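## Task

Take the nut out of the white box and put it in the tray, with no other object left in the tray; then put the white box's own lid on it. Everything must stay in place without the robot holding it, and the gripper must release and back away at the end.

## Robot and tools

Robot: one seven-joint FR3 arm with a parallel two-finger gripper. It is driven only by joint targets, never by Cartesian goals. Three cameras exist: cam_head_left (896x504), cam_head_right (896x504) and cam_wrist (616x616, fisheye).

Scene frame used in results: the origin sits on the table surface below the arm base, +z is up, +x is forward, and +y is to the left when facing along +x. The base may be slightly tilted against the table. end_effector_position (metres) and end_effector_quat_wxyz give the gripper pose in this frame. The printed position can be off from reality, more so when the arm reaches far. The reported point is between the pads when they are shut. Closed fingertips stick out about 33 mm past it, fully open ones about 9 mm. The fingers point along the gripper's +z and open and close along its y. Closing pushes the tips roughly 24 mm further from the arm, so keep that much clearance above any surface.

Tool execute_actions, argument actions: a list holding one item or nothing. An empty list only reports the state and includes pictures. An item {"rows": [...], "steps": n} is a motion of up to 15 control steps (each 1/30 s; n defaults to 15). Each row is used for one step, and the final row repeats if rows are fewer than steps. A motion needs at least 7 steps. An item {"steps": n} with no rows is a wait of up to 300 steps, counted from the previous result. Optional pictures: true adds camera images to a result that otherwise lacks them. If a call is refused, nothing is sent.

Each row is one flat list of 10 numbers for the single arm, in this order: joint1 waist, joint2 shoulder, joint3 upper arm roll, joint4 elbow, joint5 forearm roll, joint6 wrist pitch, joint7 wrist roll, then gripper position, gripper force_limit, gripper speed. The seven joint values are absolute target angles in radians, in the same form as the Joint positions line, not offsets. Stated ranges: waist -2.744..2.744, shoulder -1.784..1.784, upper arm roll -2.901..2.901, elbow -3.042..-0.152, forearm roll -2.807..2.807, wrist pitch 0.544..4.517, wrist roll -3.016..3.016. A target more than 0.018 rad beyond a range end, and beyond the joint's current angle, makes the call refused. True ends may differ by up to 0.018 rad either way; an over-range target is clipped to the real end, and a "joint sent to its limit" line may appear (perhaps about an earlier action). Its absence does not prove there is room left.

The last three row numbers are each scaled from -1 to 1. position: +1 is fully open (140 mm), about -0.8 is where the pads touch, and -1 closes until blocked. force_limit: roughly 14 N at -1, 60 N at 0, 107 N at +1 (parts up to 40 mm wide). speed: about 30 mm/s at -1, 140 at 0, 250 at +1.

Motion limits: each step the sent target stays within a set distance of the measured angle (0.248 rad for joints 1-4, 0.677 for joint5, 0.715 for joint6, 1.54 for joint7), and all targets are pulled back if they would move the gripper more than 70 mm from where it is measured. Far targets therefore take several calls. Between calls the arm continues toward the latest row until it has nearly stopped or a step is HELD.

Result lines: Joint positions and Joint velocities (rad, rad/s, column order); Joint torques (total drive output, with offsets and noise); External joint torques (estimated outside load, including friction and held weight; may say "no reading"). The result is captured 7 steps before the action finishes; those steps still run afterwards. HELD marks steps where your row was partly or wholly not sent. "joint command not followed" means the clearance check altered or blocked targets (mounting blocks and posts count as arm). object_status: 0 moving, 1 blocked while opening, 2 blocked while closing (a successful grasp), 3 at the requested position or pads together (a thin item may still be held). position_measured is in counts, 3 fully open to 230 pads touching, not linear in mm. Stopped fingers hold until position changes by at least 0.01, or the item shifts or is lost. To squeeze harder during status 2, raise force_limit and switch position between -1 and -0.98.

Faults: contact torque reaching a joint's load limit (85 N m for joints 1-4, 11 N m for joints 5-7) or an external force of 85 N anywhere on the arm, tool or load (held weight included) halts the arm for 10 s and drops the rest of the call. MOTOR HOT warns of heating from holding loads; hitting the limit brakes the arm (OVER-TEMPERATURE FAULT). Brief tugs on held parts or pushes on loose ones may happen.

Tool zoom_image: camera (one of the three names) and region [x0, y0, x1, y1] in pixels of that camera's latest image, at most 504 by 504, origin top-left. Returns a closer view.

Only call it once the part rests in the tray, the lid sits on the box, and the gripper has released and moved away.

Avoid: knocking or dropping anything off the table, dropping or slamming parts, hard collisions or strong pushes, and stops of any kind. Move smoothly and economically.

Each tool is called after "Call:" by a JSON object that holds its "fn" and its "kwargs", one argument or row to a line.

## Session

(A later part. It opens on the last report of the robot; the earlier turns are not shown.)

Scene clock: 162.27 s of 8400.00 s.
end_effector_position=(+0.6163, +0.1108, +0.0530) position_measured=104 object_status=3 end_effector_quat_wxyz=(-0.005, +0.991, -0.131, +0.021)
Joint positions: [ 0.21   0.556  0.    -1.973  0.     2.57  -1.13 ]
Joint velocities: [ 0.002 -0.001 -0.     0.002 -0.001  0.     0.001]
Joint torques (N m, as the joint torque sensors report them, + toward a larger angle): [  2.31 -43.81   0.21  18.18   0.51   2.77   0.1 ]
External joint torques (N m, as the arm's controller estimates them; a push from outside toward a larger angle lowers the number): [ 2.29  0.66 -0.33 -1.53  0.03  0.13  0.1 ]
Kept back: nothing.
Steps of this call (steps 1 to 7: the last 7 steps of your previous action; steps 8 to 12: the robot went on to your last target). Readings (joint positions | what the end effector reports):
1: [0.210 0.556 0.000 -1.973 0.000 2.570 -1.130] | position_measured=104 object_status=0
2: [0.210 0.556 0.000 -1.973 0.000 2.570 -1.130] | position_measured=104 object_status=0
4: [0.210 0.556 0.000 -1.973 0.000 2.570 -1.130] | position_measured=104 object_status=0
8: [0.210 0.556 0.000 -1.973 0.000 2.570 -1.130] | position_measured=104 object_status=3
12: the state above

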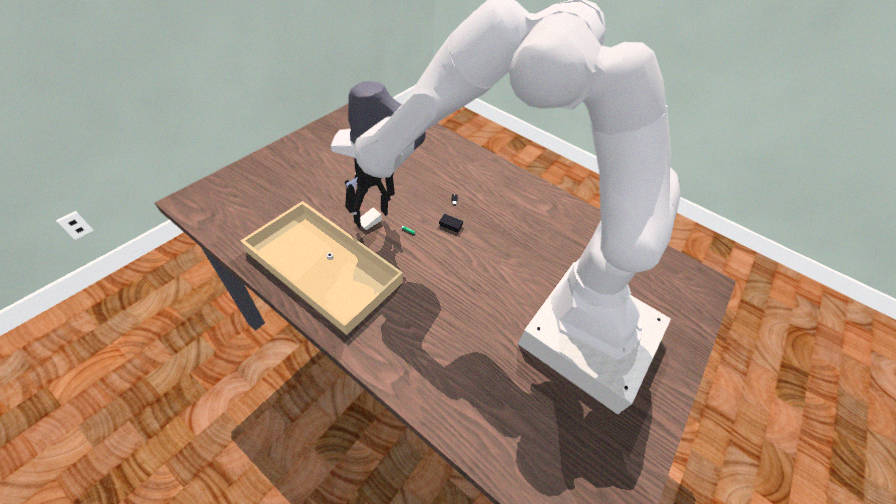

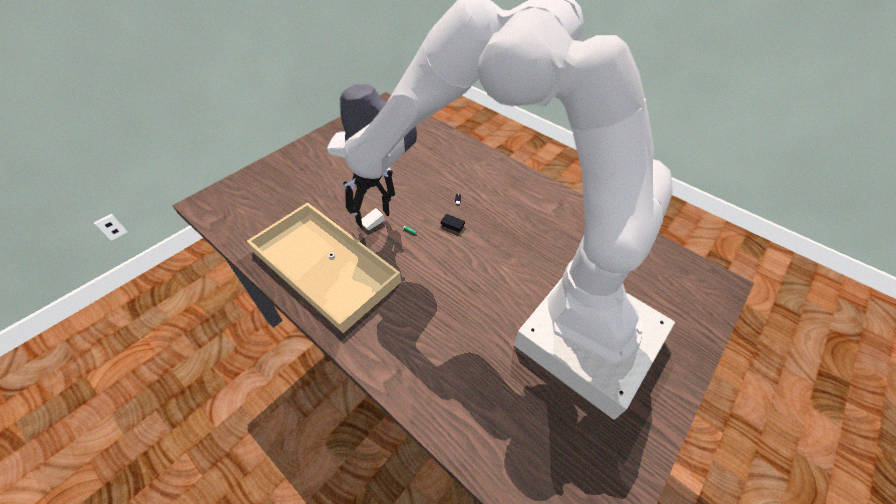

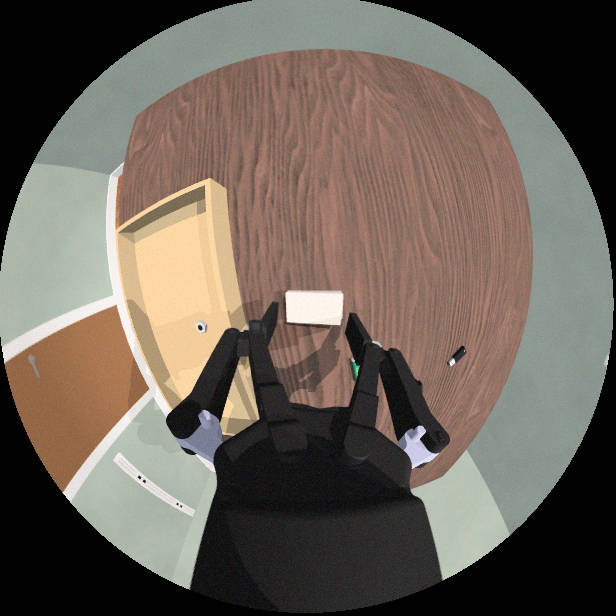

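Call:
{"fn": "execute_actions", "kwargs": {
  "actions": [
    {"rows":[[0.204,0.556,0,-1.973,0,2.57,-1.128,0.2,0,-0.5],[0.204,0.556,0,-1.973,0,2.57,-1.128,0.2,0,-0.5],[0.2,0.556,0,-1.973,0,2.57,-1.128,0.2,0,-0.5],[0.2,0.556,0,-1.973,0,2.57,-1.128,0.2,0,-0.5],[0.197,0.556,0,-1.973,0,2.57,-1.128,0.2,0,-0.5],[0.197,0.556,0,-1.973,0,2.57,-1.128,0.2,0,-0.5],[0.194,0.556,0,-1.973,0,2.57,-1.128,0.2,0,-0.5]],"steps":15}
  ]
}}

Call:
{"fn": "execute_actions", "kwargs": {
  "actions": [
    {"steps":12}
  ],
  "pictures": true
}}

Call:
{"fn": "zoom_image", "kwargs": {
  "camera": "cam_head_left",
  "region": [348,195,398,240]
}}

Call:
{"fn": "zoom_image", "kwargs": {
  "camera": "cam_wrist",
  "region": [250,260,380,350]
}}

Scene clock: 163.10 s of 8400.00 s.
end_effector_position=(+0.6175, +0.1041, +0.0530) position_measured=104 object_status=3 end_effector_quat_wxyz=(-0.005, +0.990, -0.136, +0.021)
Joint positions: [ 0.199  0.556  0.    -1.973  0.     2.57  -1.13 ]
Joint velocities: [-0.05  -0.001  0.     0.001 -0.     0.    -0.001]
Joint torques (N m, as the joint torque sensors report them, + toward a larger angle): [ -0.57 -43.89  -0.37  18.33   0.63   2.81   0.04]
External joint torques (N m, as the arm's controller estimates them; a push from outside toward a larger angle lowers the number): [-1.05  0.69 -1.12 -1.42  0.15  0.16  0.05]
Steps of this call (steps 1 to 15: the robot went on to your last target; steps 16 to 17: nothing new was sent; steps 18 to 25: the first 8 steps of this action). Readings (joint positions | what the end effector reports):
18: [0.210 0.556 0.000 -1.973 0.000 2.570 -1.130] | position_measured=104 object_status=3
19: [0.209 0.556 0.000 -1.973 0.000 2.570 -1.130] | position_measured=104 object_status=3
21: [0.207 0.556 0.000 -1.973 0.000 2.570 -1.130] | position_measured=104 object_status=3
25: the state above

Scene clock: 163.50 s of 8400.00 s.
end_effector_position=(+0.6179, +0.1020, +0.0530) position_measured=104 object_status=3 end_effector_quat_wxyz=(-0.005, +0.990, -0.138, +0.021)
Joint positions: [ 0.196  0.556  0.    -1.973  0.     2.57  -1.13 ]
Joint velocities: [ 0.001  0.001  0.001 -0.    -0.001 -0.001 -0.001]
Joint torques (N m, as the joint torque sensors report them, + toward a larger angle): [ -0.7  -43.55  -0.1   18.03   0.5    2.79   0.04]
External joint torques (N m, as the arm's controller estimates them; a push from outside toward a larger angle lowers the number): [-0.66  0.51 -0.59 -1.4   0.02  0.2   0.04]
Kept back: nothing.
Steps of this call (steps 1 to 7: the last 7 steps of your previous action; steps 8 to 12: the robot went on to your last target). Readings (joint positions | what the end effector reports):
1: [0.198 0.556 0.000 -1.973 0.000 2.570 -1.130] | position_measured=104 object_status=3
2: [0.197 0.556 0.000 -1.973 0.000 2.570 -1.130] | position_measured=104 object_status=3
4: [0.196 0.556 0.000 -1.973 0.000 2.570 -1.130] | position_measured=104 object_status=3
8: [0.196 0.556 0.000 -1.973 0.000 2.570 -1.130] | position_measured=104 object_status=3
12: the state above

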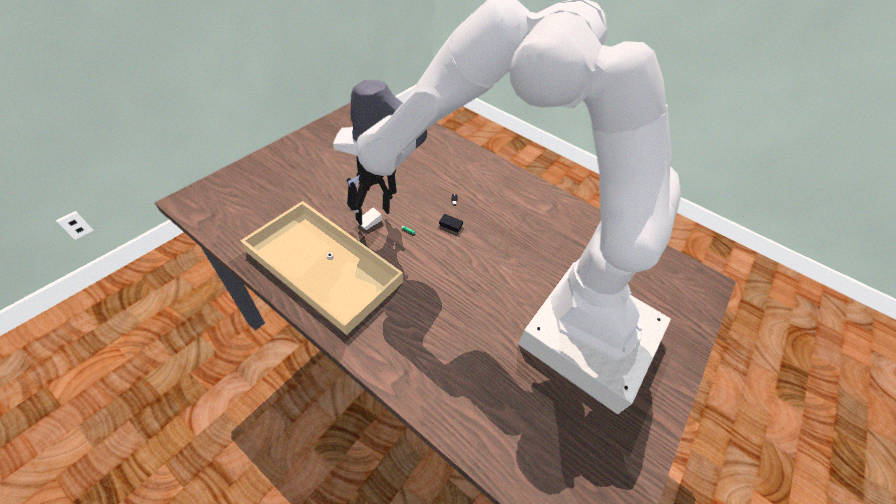

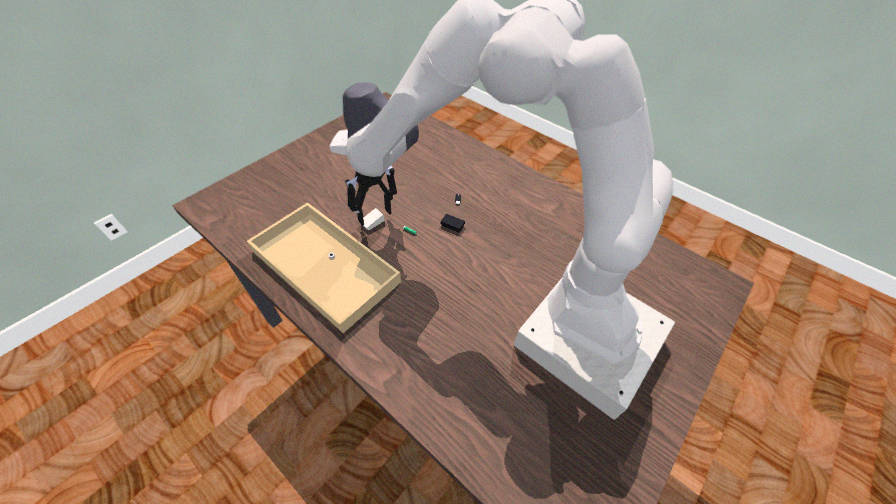

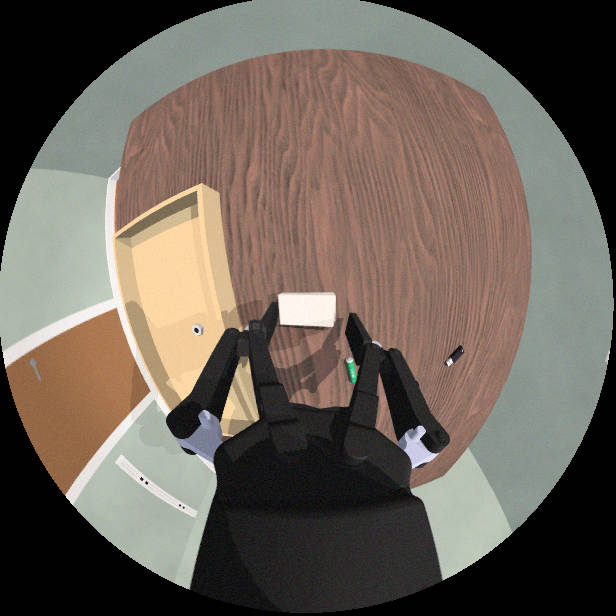

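Region (348, 195, 398, 240) of cam_head_left's 896x504 image, scaled by 10.080, with more detail than that image has; it fills the top 454 rows of this view, and the rest is white.

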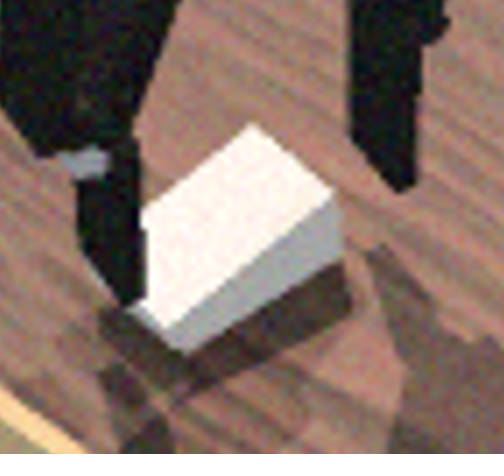

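Region (250, 260, 380, 350) of cam_wrist's 616x616 image, scaled by 3.877, with more detail than that image has; it fills the top 349 rows of this view, and the rest is white.

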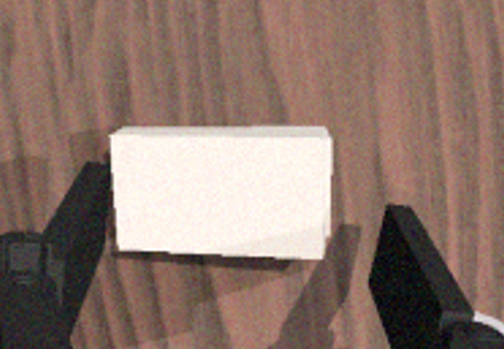

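Call:
{"fn": "execute_actions", "kwargs": {
  "actions": [
    {"rows":[[0.201,0.556,0,-1.973,0,2.57,-1.128,0.2,0,-0.5],[0.201,0.556,0,-1.973,0,2.57,-1.128,0.2,0,-0.5],[0.201,0.556,0,-1.973,0,2.57,-1.128,0.2,0,-0.5],[0.201,0.556,0,-1.973,0,2.57,-1.128,0.2,0,-0.5],[0.201,0.564,0,-1.97,0,2.569,-1.128,0.2,0,-0.5],[0.201,0.572,0,-1.966,0,2.567,-1.128,0.2,0,-0.5]],"steps":15}
  ]
}}

Call:
{"fn": "execute_actions", "kwargs": {
  "actions": [
    {"rows":[[0.201,0.572,0,-1.966,0,2.567,-1.128,0.2,0,-0.5],[0.201,0.572,0,-1.966,0,2.567,-1.128,0.2,0,-0.5],[0.197,0.572,0,-1.966,0,2.567,-1.128,0.2,0,-0.5],[0.197,0.572,0,-1.966,0,2.567,-1.128,0.2,0,-0.5],[0.195,0.572,0,-1.966,0,2.567,-1.128,0.2,0,-0.5],[0.195,0.572,0,-1.966,0,2.567,-1.128,0.2,0,-0.5],[0.192,0.572,0,-1.966,0,2.567,-1.128,0.2,0,-0.5]],"steps":15}
  ]
}}

Call:
{"fn": "execute_actions", "kwargs": {
  "actions": [
    {"steps":12}
  ],
  "pictures": true
}}

Call:
{"fn": "zoom_image", "kwargs": {
  "camera": "cam_head_left",
  "region": [348,195,398,240]
}}

Call:
{"fn": "zoom_image", "kwargs": {
  "camera": "cam_wrist",
  "region": [250,260,380,350]
}}

Scene clock: 164.60 s of 8400.00 s.
end_effector_position=(+0.6166, +0.1032, +0.0487) position_measured=104 object_status=3 end_effector_quat_wxyz=(-0.004, +0.990, -0.137, +0.018)
Joint positions: [ 0.198  0.565  0.    -1.969  0.     2.569 -1.13 ]
Joint velocities: [ 0.001  0.081  0.001  0.005 -0.    -0.001  0.   ]
Joint torques (N m, as the joint torque sensors report them, + toward a larger angle): [  2.13 -43.25  -0.36  19.82   0.61   2.43   0.01]
External joint torques (N m, as the arm's controller estimates them; a push from outside toward a larger angle lowers the number): [ 2.3   2.1  -0.75  0.09  0.12 -0.18  0.01]
Steps of this call (steps 1 to 15: the robot went on to your last target; steps 16 to 25: nothing new was sent; steps 26 to 33: the first 8 steps of this action). Readings (joint positions | what the end effector reports):
26: [0.196 0.556 0.000 -1.973 0.000 2.570 -1.130] | position_measured=104 object_status=3
27: [0.197 0.556 0.000 -1.973 0.000 2.570 -1.130] | position_measured=104 object_status=3
29: [0.198 0.556 0.000 -1.973 0.000 2.570 -1.130] | position_measured=104 object_status=3
33: the state above

Scene clock: 165.10 s of 8400.00 s.
end_effector_position=(+0.6149, +0.1020, +0.0452) position_measured=104 object_status=3 end_effector_quat_wxyz=(-0.003, +0.990, -0.138, +0.015)
Joint positions: [ 0.197  0.571  0.    -1.968  0.     2.569 -1.13 ]
Joint velocities: [-0.027  0.001  0.002  0.001  0.    -0.001 -0.   ]
Joint torques (N m, as the joint torque sensors report them, + toward a larger angle): [  0.12 -43.96  -0.19  19.86   0.55   2.43   0.11]
External joint torques (N m, as the arm's controller estimates them; a push from outside toward a larger angle lowers the number): [ 0.36  0.55 -0.28  0.43  0.05 -0.17  0.11]
Steps of this call (steps 1 to 7: the last 7 steps of your previous action; steps 8 to 15: the first 8 steps of this action). Readings (joint positions | what the end effector reports):
8: [0.198 0.571 0.000 -1.968 0.000 2.569 -1.130] | position_measured=104 object_status=3
9: [0.198 0.571 0.000 -1.968 0.000 2.569 -1.130] | position_measured=104 object_status=3
11: [0.198 0.571 0.000 -1.968 0.000 2.569 -1.130] | position_measured=104 object_status=3
15: the state above

Scene clock: 165.50 s of 8400.00 s.
end_effector_position=(+0.6152, +0.1004, +0.0452) position_measured=104 object_status=3 end_effector_quat_wxyz=(-0.003, +0.990, -0.139, +0.015)
Joint positions: [ 0.194  0.571  0.    -1.968  0.     2.569 -1.13 ]
Joint velocities: [0.001 0.001 0.001 0.    0.001 0.    0.001]
Joint torques (N m, as the joint torque sensors report them, + toward a larger angle): [ -0.66 -43.89   0.28  19.5    0.55   2.27   0.04]
External joint torques (N m, as the arm's controller estimates them; a push from outside toward a larger angle lowers the number): [-0.63  0.73 -0.23  0.03  0.06 -0.33  0.04]
Kept back: nothing.
Steps of this call (steps 1 to 7: the last 7 steps of your previous action; steps 8 to 12: the robot went on to your last target). Readings (joint positions | what the end effector reports):
1: [0.196 0.571 0.000 -1.968 0.000 2.569 -1.130] | position_measured=104 object_status=3
2: [0.195 0.571 0.000 -1.968 0.000 2.569 -1.130] | position_measured=104 object_status=3
4: [0.195 0.571 0.000 -1.968 0.000 2.569 -1.130] | position_measured=104 object_status=3
8: [0.194 0.571 0.000 -1.968 0.000 2.569 -1.130] | position_measured=104 object_status=3
12: the state above

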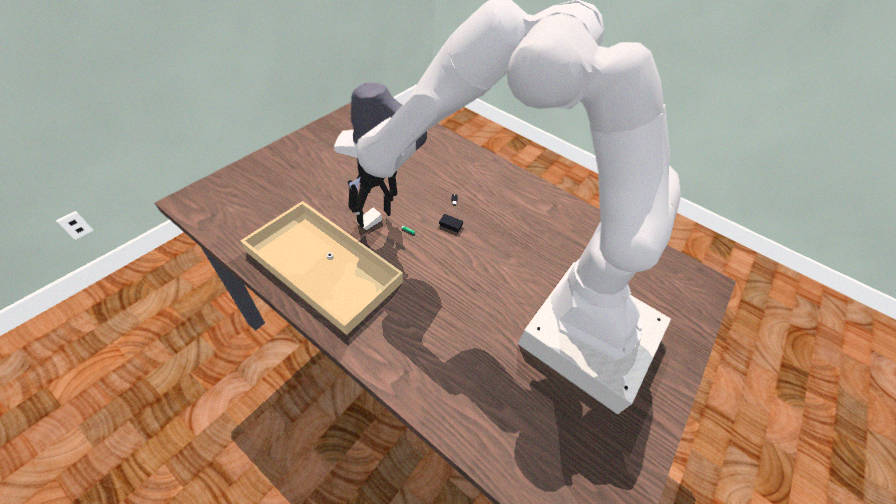

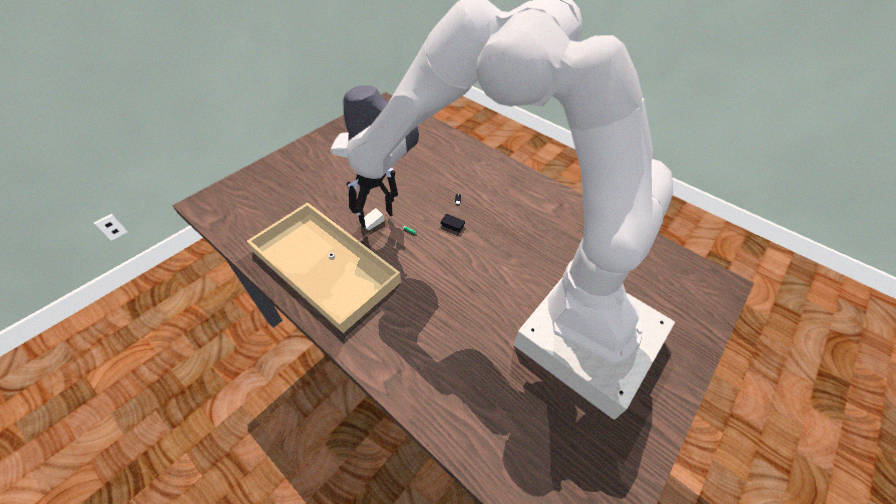

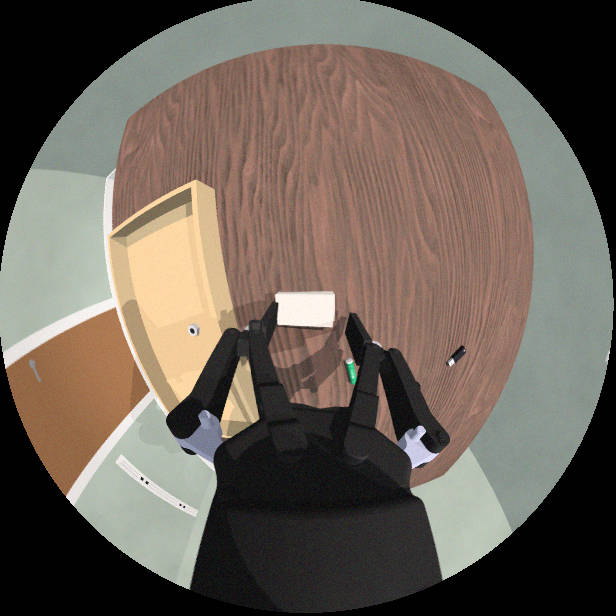

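Region (348, 195, 398, 240) of cam_head_left's 896x504 image, scaled by 10.080, with more detail than that image has; it fills the top 454 rows of this view, and the rest is white.

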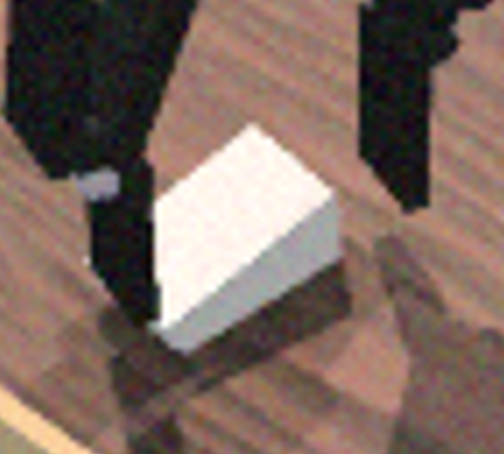

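Region (250, 260, 380, 350) of cam_wrist's 616x616 image, scaled by 3.877, with more detail than that image has; it fills the top 349 rows of this view, and the rest is white.

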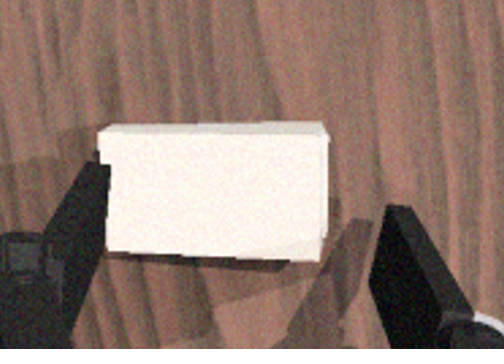

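Call:
{"fn": "execute_actions", "kwargs": {
  "actions": [
    {"rows":[[0.205,0.571,0,-1.968,0,2.569,-1.128,0.2,0,-0.5]],"steps":15}
  ]
}}

Call:
{"fn": "execute_actions", "kwargs": {
  "actions": [
    {"rows":[[0.205,0.579,0,-1.964,0,2.567,-1.128,0.2,0,-0.5],[0.205,0.588,0,-1.96,0,2.565,-1.128,0.2,0,-0.5]],"steps":15}
  ]
}}

Call:
{"fn": "execute_actions", "kwargs": {
  "actions": [
    {"rows":[[0.199,0.588,0,-1.96,0,2.565,-1.128,0.2,0,-0.5],[0.199,0.588,0,-1.96,0,2.565,-1.128,0.2,0,-0.5],[0.199,0.588,0,-1.96,0,2.565,-1.128,0.2,0,-0.5],[0.196,0.588,0,-1.96,0,2.565,-1.128,0.2,0,-0.5]],"steps":15}
  ]
}}

Call:
{"fn": "execute_actions", "kwargs": {
  "actions": [
    {"steps":12}
  ],
  "pictures": true
}}

Call:
{"fn": "zoom_image", "kwargs": {
  "camera": "cam_head_left",
  "region": [348,195,398,240]
}}

Call:
{"fn": "zoom_image", "kwargs": {
  "camera": "cam_wrist",
  "region": [250,260,380,350]
}}

Scene clock: 166.40 s of 8400.00 s.
end_effector_position=(+0.6145, +0.1051, +0.0452) position_measured=104 object_status=3 end_effector_quat_wxyz=(-0.003, +0.991, -0.135, +0.015)
Joint positions: [ 0.203  0.571 -0.    -1.968  0.     2.569 -1.13 ]
Joint velocities: [ 0.004  0.     0.001 -0.     0.     0.     0.001]
Joint torques (N m, as the joint torque sensors report them, + toward a larger angle): [  1.75 -44.17   0.1   17.3    0.57   2.64   0.09]
External joint torques (N m, as the arm's controller estimates them; a push from outside toward a larger angle lowers the number): [ 1.97  0.37 -0.18 -2.13  0.07  0.04  0.09]
Steps of this call (steps 1 to 15: the robot went on to your last target; steps 16 to 19: nothing new was sent; steps 20 to 27: the first 8 steps of this action). Readings (joint positions | what the end effector reports):
20: [0.195 0.571 -0.000 -1.968 0.000 2.569 -1.130] | position_measured=104 object_status=3
21: [0.197 0.571 -0.000 -1.968 0.000 2.569 -1.130] | position_measured=104 object_status=3
23: [0.200 0.571 -0.000 -1.968 0.000 2.569 -1.130] | position_measured=104 object_status=3
27: the state above

Scene clock: 166.90 s of 8400.00 s.
end_effector_position=(+0.6113, +0.1046, +0.0372) position_measured=104 object_status=3 end_effector_quat_wxyz=(-0.001, +0.991, -0.135, +0.010)
Joint positions: [ 0.203  0.587 -0.    -1.963  0.     2.568 -1.13 ]
Joint velocities: [-0.     0.013 -0.     0.001 -0.002 -0.004  0.002]
Joint torques (N m, as the joint torque sensors report them, + toward a larger angle): [  1.86 -43.82   0.27  19.77   0.56   2.27  -0.01]
External joint torques (N m, as the arm's controller estimates them; a push from outside toward a larger angle lowers the number): [ 2.06  1.94 -0.11 -0.08  0.08 -0.4  -0.01]
Steps of this call (steps 1 to 7: the last 7 steps of your previous action; steps 8 to 15: the first 8 steps of this action). Readings (joint positions | what the end effector reports):
8: [0.203 0.572 -0.000 -1.967 0.000 2.569 -1.130] | position_measured=104 object_status=3
9: [0.203 0.574 -0.000 -1.965 0.000 2.569 -1.130] | position_measured=104 object_status=3
11: [0.203 0.581 -0.000 -1.963 0.000 2.569 -1.130] | position_measured=104 object_status=3
15: the state above

Scene clock: 167.40 s of 8400.00 s.
end_effector_position=(+0.6120, +0.1024, +0.0374) position_measured=104 object_status=3 end_effector_quat_wxyz=(-0.001, +0.991, -0.137, +0.010)
Joint positions: [ 0.199  0.587 -0.    -1.962  0.     2.567 -1.13 ]
Joint velocities: [-0.013  0.002  0.     0.002 -0.001  0.    -0.001]
Joint torques (N m, as the joint torque sensors report them, + toward a larger angle): [  0.01 -43.53   0.24  18.91   0.51   2.23   0.  ]
External joint torques (N m, as the arm's controller estimates them; a push from outside toward a larger angle lowers the number): [-0.35  1.3  -0.61 -0.4   0.05 -0.35  0.  ]
Steps of this call (steps 1 to 7: the last 7 steps of your previous action; steps 8 to 15: the first 8 steps of this action). Readings (joint positions | what the end effector reports):
8: [0.203 0.587 -0.000 -1.962 0.000 2.567 -1.130] | position_measured=104 object_status=3
9: [0.203 0.587 -0.000 -1.962 0.000 2.567 -1.130] | position_measured=104 object_status=3
11: [0.202 0.587 -0.000 -1.962 0.000 2.567 -1.130] | position_measured=104 object_status=3
15: the state above

Scene clock: 167.80 s of 8400.00 s.
end_effector_position=(+0.6121, +0.1021, +0.0374) position_measured=104 object_status=3 end_effector_quat_wxyz=(-0.001, +0.991, -0.137, +0.010)
Joint positions: [ 0.199  0.587 -0.    -1.962  0.     2.567 -1.13 ]
Joint velocities: [ 0.001 -0.    -0.001  0.001  0.    -0.001  0.   ]
Joint torques (N m, as the joint torque sensors report them, + toward a larger angle): [ -0.71 -44.1   -0.18  19.53   0.5    2.26   0.1 ]
External joint torques (N m, as the arm's controller estimates them; a push from outside toward a larger angle lowers the number): [-0.49  0.8  -0.53  0.19  0.02 -0.33  0.1 ]
Kept back: nothing.
Steps of this call (steps 1 to 7: the last 7 steps of your previous action; steps 8 to 12: the robot went on to your last target). Readings (joint positions | what the end effector reports):
1: [0.199 0.587 -0.000 -1.962 0.000 2.567 -1.130] | position_measured=104 object_status=3
2: [0.199 0.587 -0.000 -1.962 0.000 2.567 -1.130] | position_measured=104 object_status=3
4: [0.199 0.587 -0.000 -1.962 0.000 2.567 -1.130] | position_measured=104 object_status=3
8: [0.199 0.587 -0.000 -1.962 0.000 2.567 -1.130] | position_measured=104 object_status=3
12: the state above

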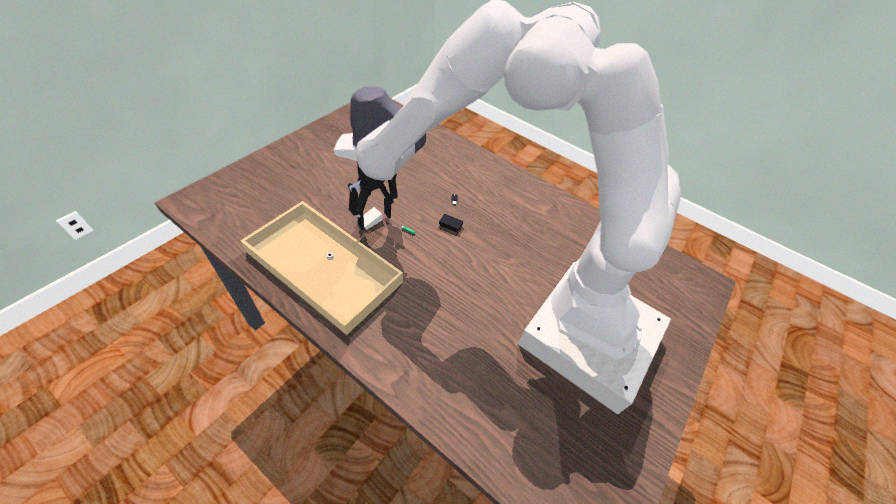

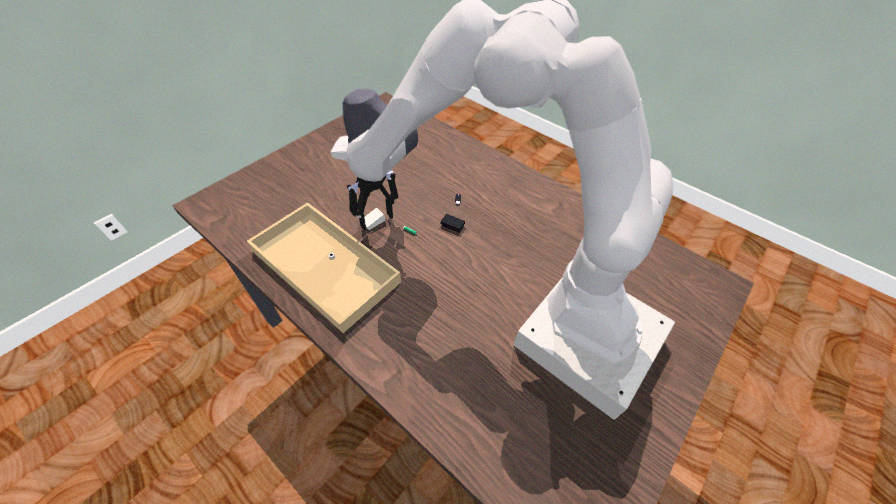

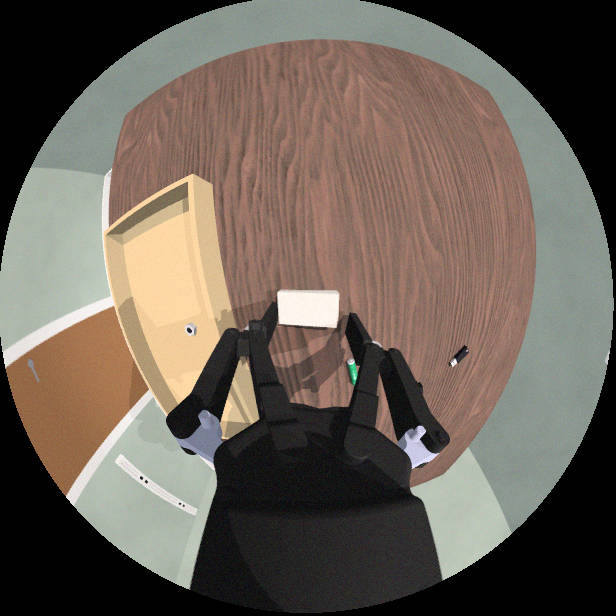

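Region (348, 195, 398, 240) of cam_head_left's 896x504 image, scaled by 10.080, with more detail than that image has; it fills the top 454 rows of this view, and the rest is white.

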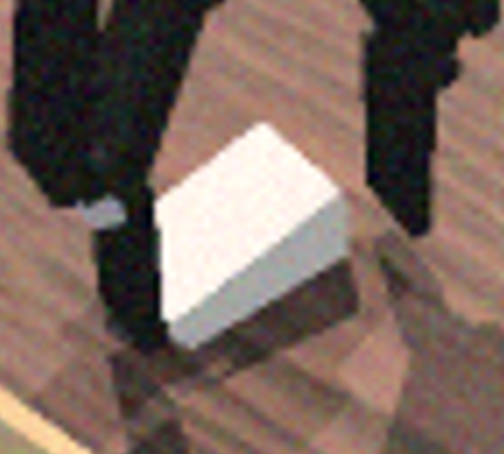

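Region (250, 260, 380, 350) of cam_wrist's 616x616 image, scaled by 3.877, with more detail than that image has; it fills the top 349 rows of this view, and the rest is white.

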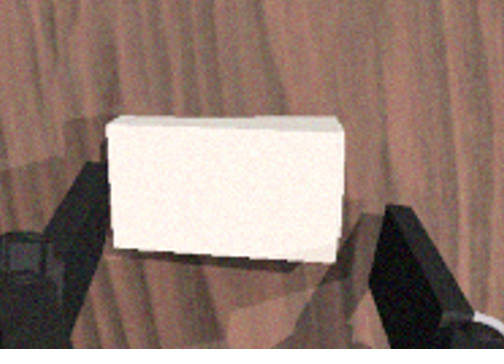

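Call:
{"fn": "execute_actions", "kwargs": {
  "actions": [
    {"rows":[[0.203,0.587,0,-1.962,0,2.567,-1.128,0.2,0,0],[0.203,0.587,0,-1.962,0,2.567,-1.128,0.2,0,0],[0.203,0.587,0,-1.962,0,2.567,-1.128,0.2,0,0],[0.203,0.56,0,-1.962,0,2.56,-1.128,0.2,0,0],[0.203,0.53,0,-1.97,0,2.55,-1.128,0.2,0,0],[0.203,0.50,0,-1.99,0,2.55,-1.128,0.2,0,0]],"steps":15}
  ]
}}

Call:
{"fn": "execute_actions", "kwargs": {
  "actions": [
    {"rows":[[0.18,0.495,0,-2.01,0,2.56,-1.128,-1,0,0.3]],"steps":15}
  ]
}}

Call:
{"fn": "execute_actions", "kwargs": {
  "actions": [
    {"steps":20}
  ],
  "pictures": true
}}

Scene clock: 168.43 s of 8400.00 s.
end_effector_position=(+0.6187, +0.1045, +0.0671) position_measured=104 object_status=3 end_effector_quat_wxyz=(-0.006, +0.990, -0.136, +0.025)
Joint positions: [ 0.2    0.525 -0.    -1.982  0.     2.557 -1.13 ]
Joint velocities: [ 0.002 -0.414 -0.001 -0.02  -0.001 -0.012 -0.   ]
Joint torques (N m, as the joint torque sensors report them, + toward a larger angle): [  1.43 -37.16  -0.16  15.75   0.61   1.95   0.05]
External joint torques (N m, as the arm's controller estimates them; a push from outside toward a larger angle lowers the number): [ 1.81  0.12 -0.29 -1.62  0.1  -0.29  0.05]
Steps of this call (steps 1 to 11: the robot went on to your last target; steps 12 to 19: the first 8 steps of this action). Readings (joint positions | what the end effector reports):
12: [0.199 0.587 -0.000 -1.962 0.000 2.567 -1.130] | position_measured=104 object_status=3
13: [0.199 0.587 -0.000 -1.962 0.000 2.567 -1.130] | position_measured=104 object_status=3
15: [0.200 0.585 -0.000 -1.963 0.000 2.566 -1.130] | position_measured=104 object_status=3
19: the state above

Scene clock: 168.93 s of 8400.00 s.
end_effector_position=(+0.6159, +0.0921, +0.0753) position_measured=167 object_status=0 end_effector_quat_wxyz=(-0.006, +0.989, -0.145, +0.027)
Joint positions: [ 0.182  0.496 -0.    -2.008  0.     2.557 -1.13 ]
Joint velocities: [-0.012 -0.001 -0.    -0.007  0.001  0.003  0.   ]
Joint torques (N m, as the joint torque sensors report them, + toward a larger angle): [  0.35 -42.87  -0.03  18.51   0.52   3.1    0.08]
External joint torques (N m, as the arm's controller estimates them; a push from outside toward a larger angle lowers the number): [-0.57  0.65 -1.33 -1.69  0.04  0.4   0.08]
Steps of this call (steps 1 to 7: the last 7 steps of your previous action; steps 8 to 15: the first 8 steps of this action). Readings (joint positions | what the end effector reports):
8: [0.198 0.497 0.001 -1.990 0.000 2.556 -1.130] | position_measured=104 object_status=0
9: [0.195 0.496 0.002 -1.996 0.000 2.556 -1.130] | position_measured=111 object_status=0
11: [0.188 0.496 0.001 -2.004 0.000 2.557 -1.130] | position_measured=129 object_status=0
15: the state above

Scene clock: 169.60 s of 8400.00 s.
end_effector_position=(+0.6159, +0.0921, +0.0753) position_measured=233 object_status=3 end_effector_quat_wxyz=(-0.007, +0.989, -0.145, +0.027)
Joint positions: [ 0.182  0.496 -0.    -2.008  0.     2.558 -1.13 ]
Joint velocities: [-0.    -0.002 -0.001  0.001 -0.001  0.     0.   ]
Joint torques (N m, as the joint torque sensors report them, + toward a larger angle): [ -0.42 -43.04   0.18  17.08   0.51   3.12   0.01]
External joint torques (N m, as the arm's controller estimates them; a push from outside toward a larger angle lowers the number): [-0.21  0.39 -0.1  -3.04 -0.01  0.44  0.01]
Kept back: nothing.
Steps of this call (steps 1 to 7: the last 7 steps of your previous action; steps 8 to 15: the robot went on to your last target; steps 16 to 20: nothing new was sent). Readings (joint positions | what the end effector reports):
1: [0.182 0.496 -0.000 -2.008 0.000 2.557 -1.130] | position_measured=176 object_status=0
2: [0.182 0.496 -0.000 -2.008 0.000 2.557 -1.130] | position_measured=185 object_status=0
4: [0.182 0.496 -0.000 -2.008 0.000 2.557 -1.130] | position_measured=204 object_status=0
8: [0.182 0.496 -0.000 -2.008 0.000 2.557 -1.130] | position_measured=233 object_status=0
20: the state above
The arm was judged still, so your last target was given up. Only a new action makes it travel on or press farther. Fingers that are still opening or closing keep moving.

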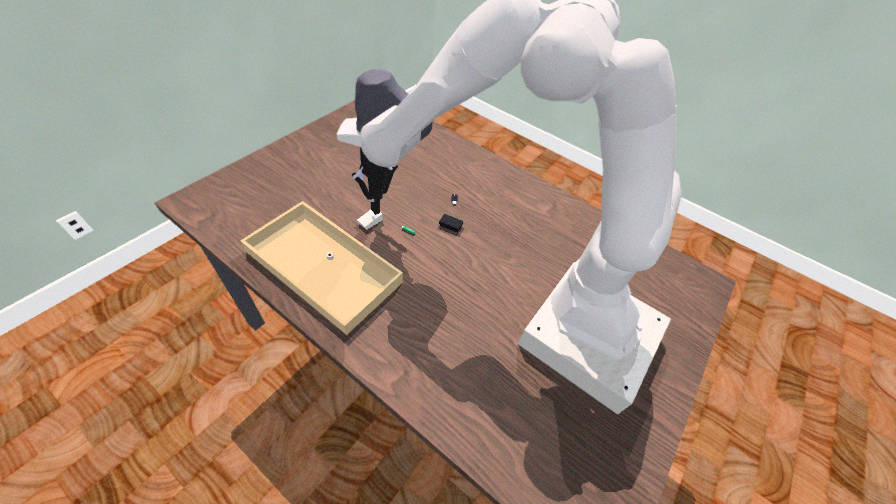

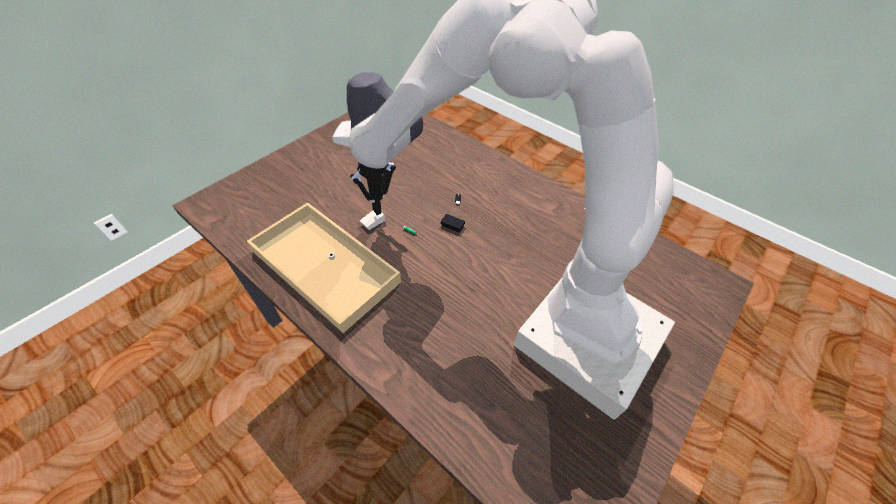

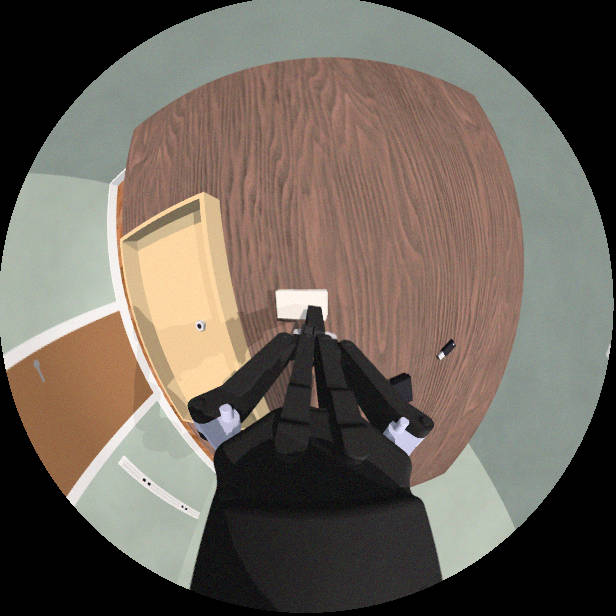

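Call:
{"fn": "execute_actions", "kwargs": {
  "actions": [
    {"rows":[[0.177,0.51,0,-1.99,0,2.565,-1.128,-1,0,0.3],[0.177,0.52,0,-1.98,0,2.568,-1.128,-1,0,0.3],[0.177,0.52,0,-1.98,0,2.568,-1.128,-1,0,0.3],[0.177,0.528,0,-1.977,0,2.568,-1.128,-1,0,0.3],[0.177,0.528,0,-1.977,0,2.568,-1.128,-1,0,0.3],[0.177,0.536,0,-1.975,0,2.568,-1.128,-1,0,0.3],[0.177,0.536,0,-1.975,0,2.568,-1.128,-1,0,0.3],[0.177,0.544,0,-1.975,0,2.568,-1.128,-1,0,0.3]],"steps":15}
  ]
}}

Call:
{"fn": "execute_actions", "kwargs": {
  "actions": [
    {"steps":12}
  ],
  "pictures": true
}}

Call:
{"fn": "zoom_image", "kwargs": {
  "camera": "cam_head_left",
  "region": [348,195,398,240]
}}

Scene clock: 170.27 s of 8400.00 s.
end_effector_position=(+0.6235, +0.0919, +0.0663) position_measured=233 object_status=3 end_effector_quat_wxyz=(-0.007, +0.989, -0.146, +0.028)
Joint positions: [ 0.18   0.53  -0.    -1.978  0.     2.564 -1.13 ]
Joint velocities: [ 0.001  0.134  0.     0.037  0.001  0.015 -0.001]
Joint torques (N m, as the joint torque sensors report them, + toward a larger angle): [ -0.28 -42.44   0.1   19.6    0.57   2.88   0.09]
External joint torques (N m, as the arm's controller estimates them; a push from outside toward a larger angle lowers the number): [-0.24  0.67 -0.37  0.67  0.08  0.41  0.09]
Steps of this call (steps 1 to 12: nothing new was sent; steps 13 to 20: the first 8 steps of this action). Readings (joint positions | what the end effector reports):
13: [0.181 0.498 -0.000 -2.005 0.000 2.558 -1.130] | position_measured=233 object_status=3
14: [0.181 0.503 -0.000 -1.998 0.000 2.559 -1.130] | position_measured=233 object_status=3
16: [0.180 0.513 -0.000 -1.987 0.000 2.562 -1.130] | position_measured=233 object_status=3
20: the state above

Scene clock: 170.67 s of 8400.00 s.
end_effector_position=(+0.6212, +0.0915, +0.0600) position_measured=233 object_status=3 end_effector_quat_wxyz=(-0.006, +0.989, -0.147, +0.024)
Joint positions: [ 0.179  0.542 -0.    -1.976  0.     2.566 -1.13 ]
Joint velocities: [ 0.    -0.001  0.001 -0.     0.     0.001 -0.001]
Joint torques (N m, as the joint torque sensors report them, + toward a larger angle): [ -0.07 -42.56  -0.06  19.46   0.65   3.08   0.02]
External joint torques (N m, as the arm's controller estimates them; a push from outside toward a larger angle lowers the number): [ 0.07  1.67 -0.46 -0.33  0.15  0.43  0.02]
Kept back: nothing.
Steps of this call (steps 1 to 7: the last 7 steps of your previous action; steps 8 to 12: the robot went on to your last target). Readings (joint positions | what the end effector reports):
1: [0.180 0.534 -0.000 -1.978 0.000 2.565 -1.130] | position_measured=233 object_status=3
2: [0.180 0.538 -0.000 -1.978 0.000 2.565 -1.130] | position_measured=233 object_status=3
4: [0.180 0.542 -0.000 -1.978 0.000 2.565 -1.130] | position_measured=233 object_status=3
8: [0.179 0.542 -0.000 -1.976 0.000 2.566 -1.130] | position_measured=233 object_status=3
12: the state above

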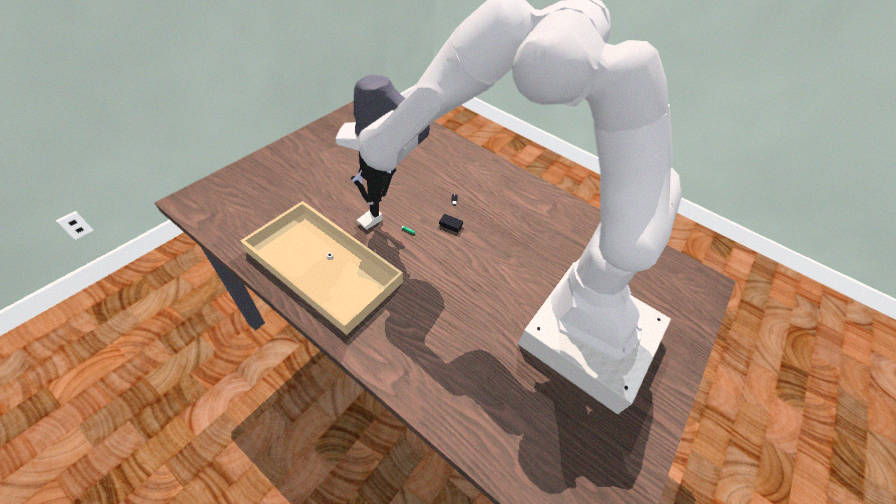

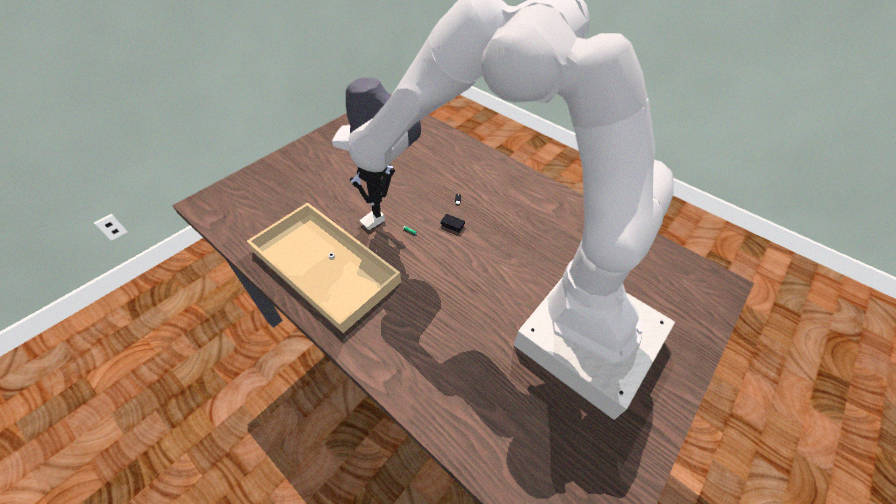

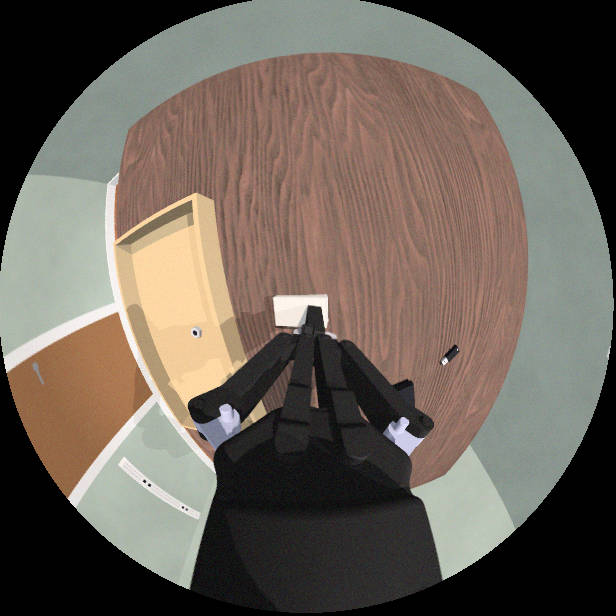

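Region (348, 195, 398, 240) of cam_head_left's 896x504 image, scaled by 10.080, with more detail than that image has; it fills the top 454 rows of this view, and the rest is white.

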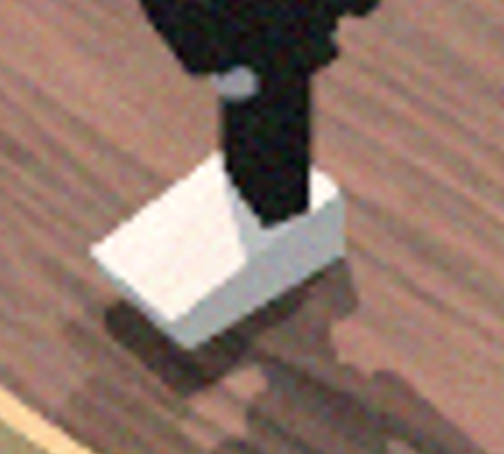

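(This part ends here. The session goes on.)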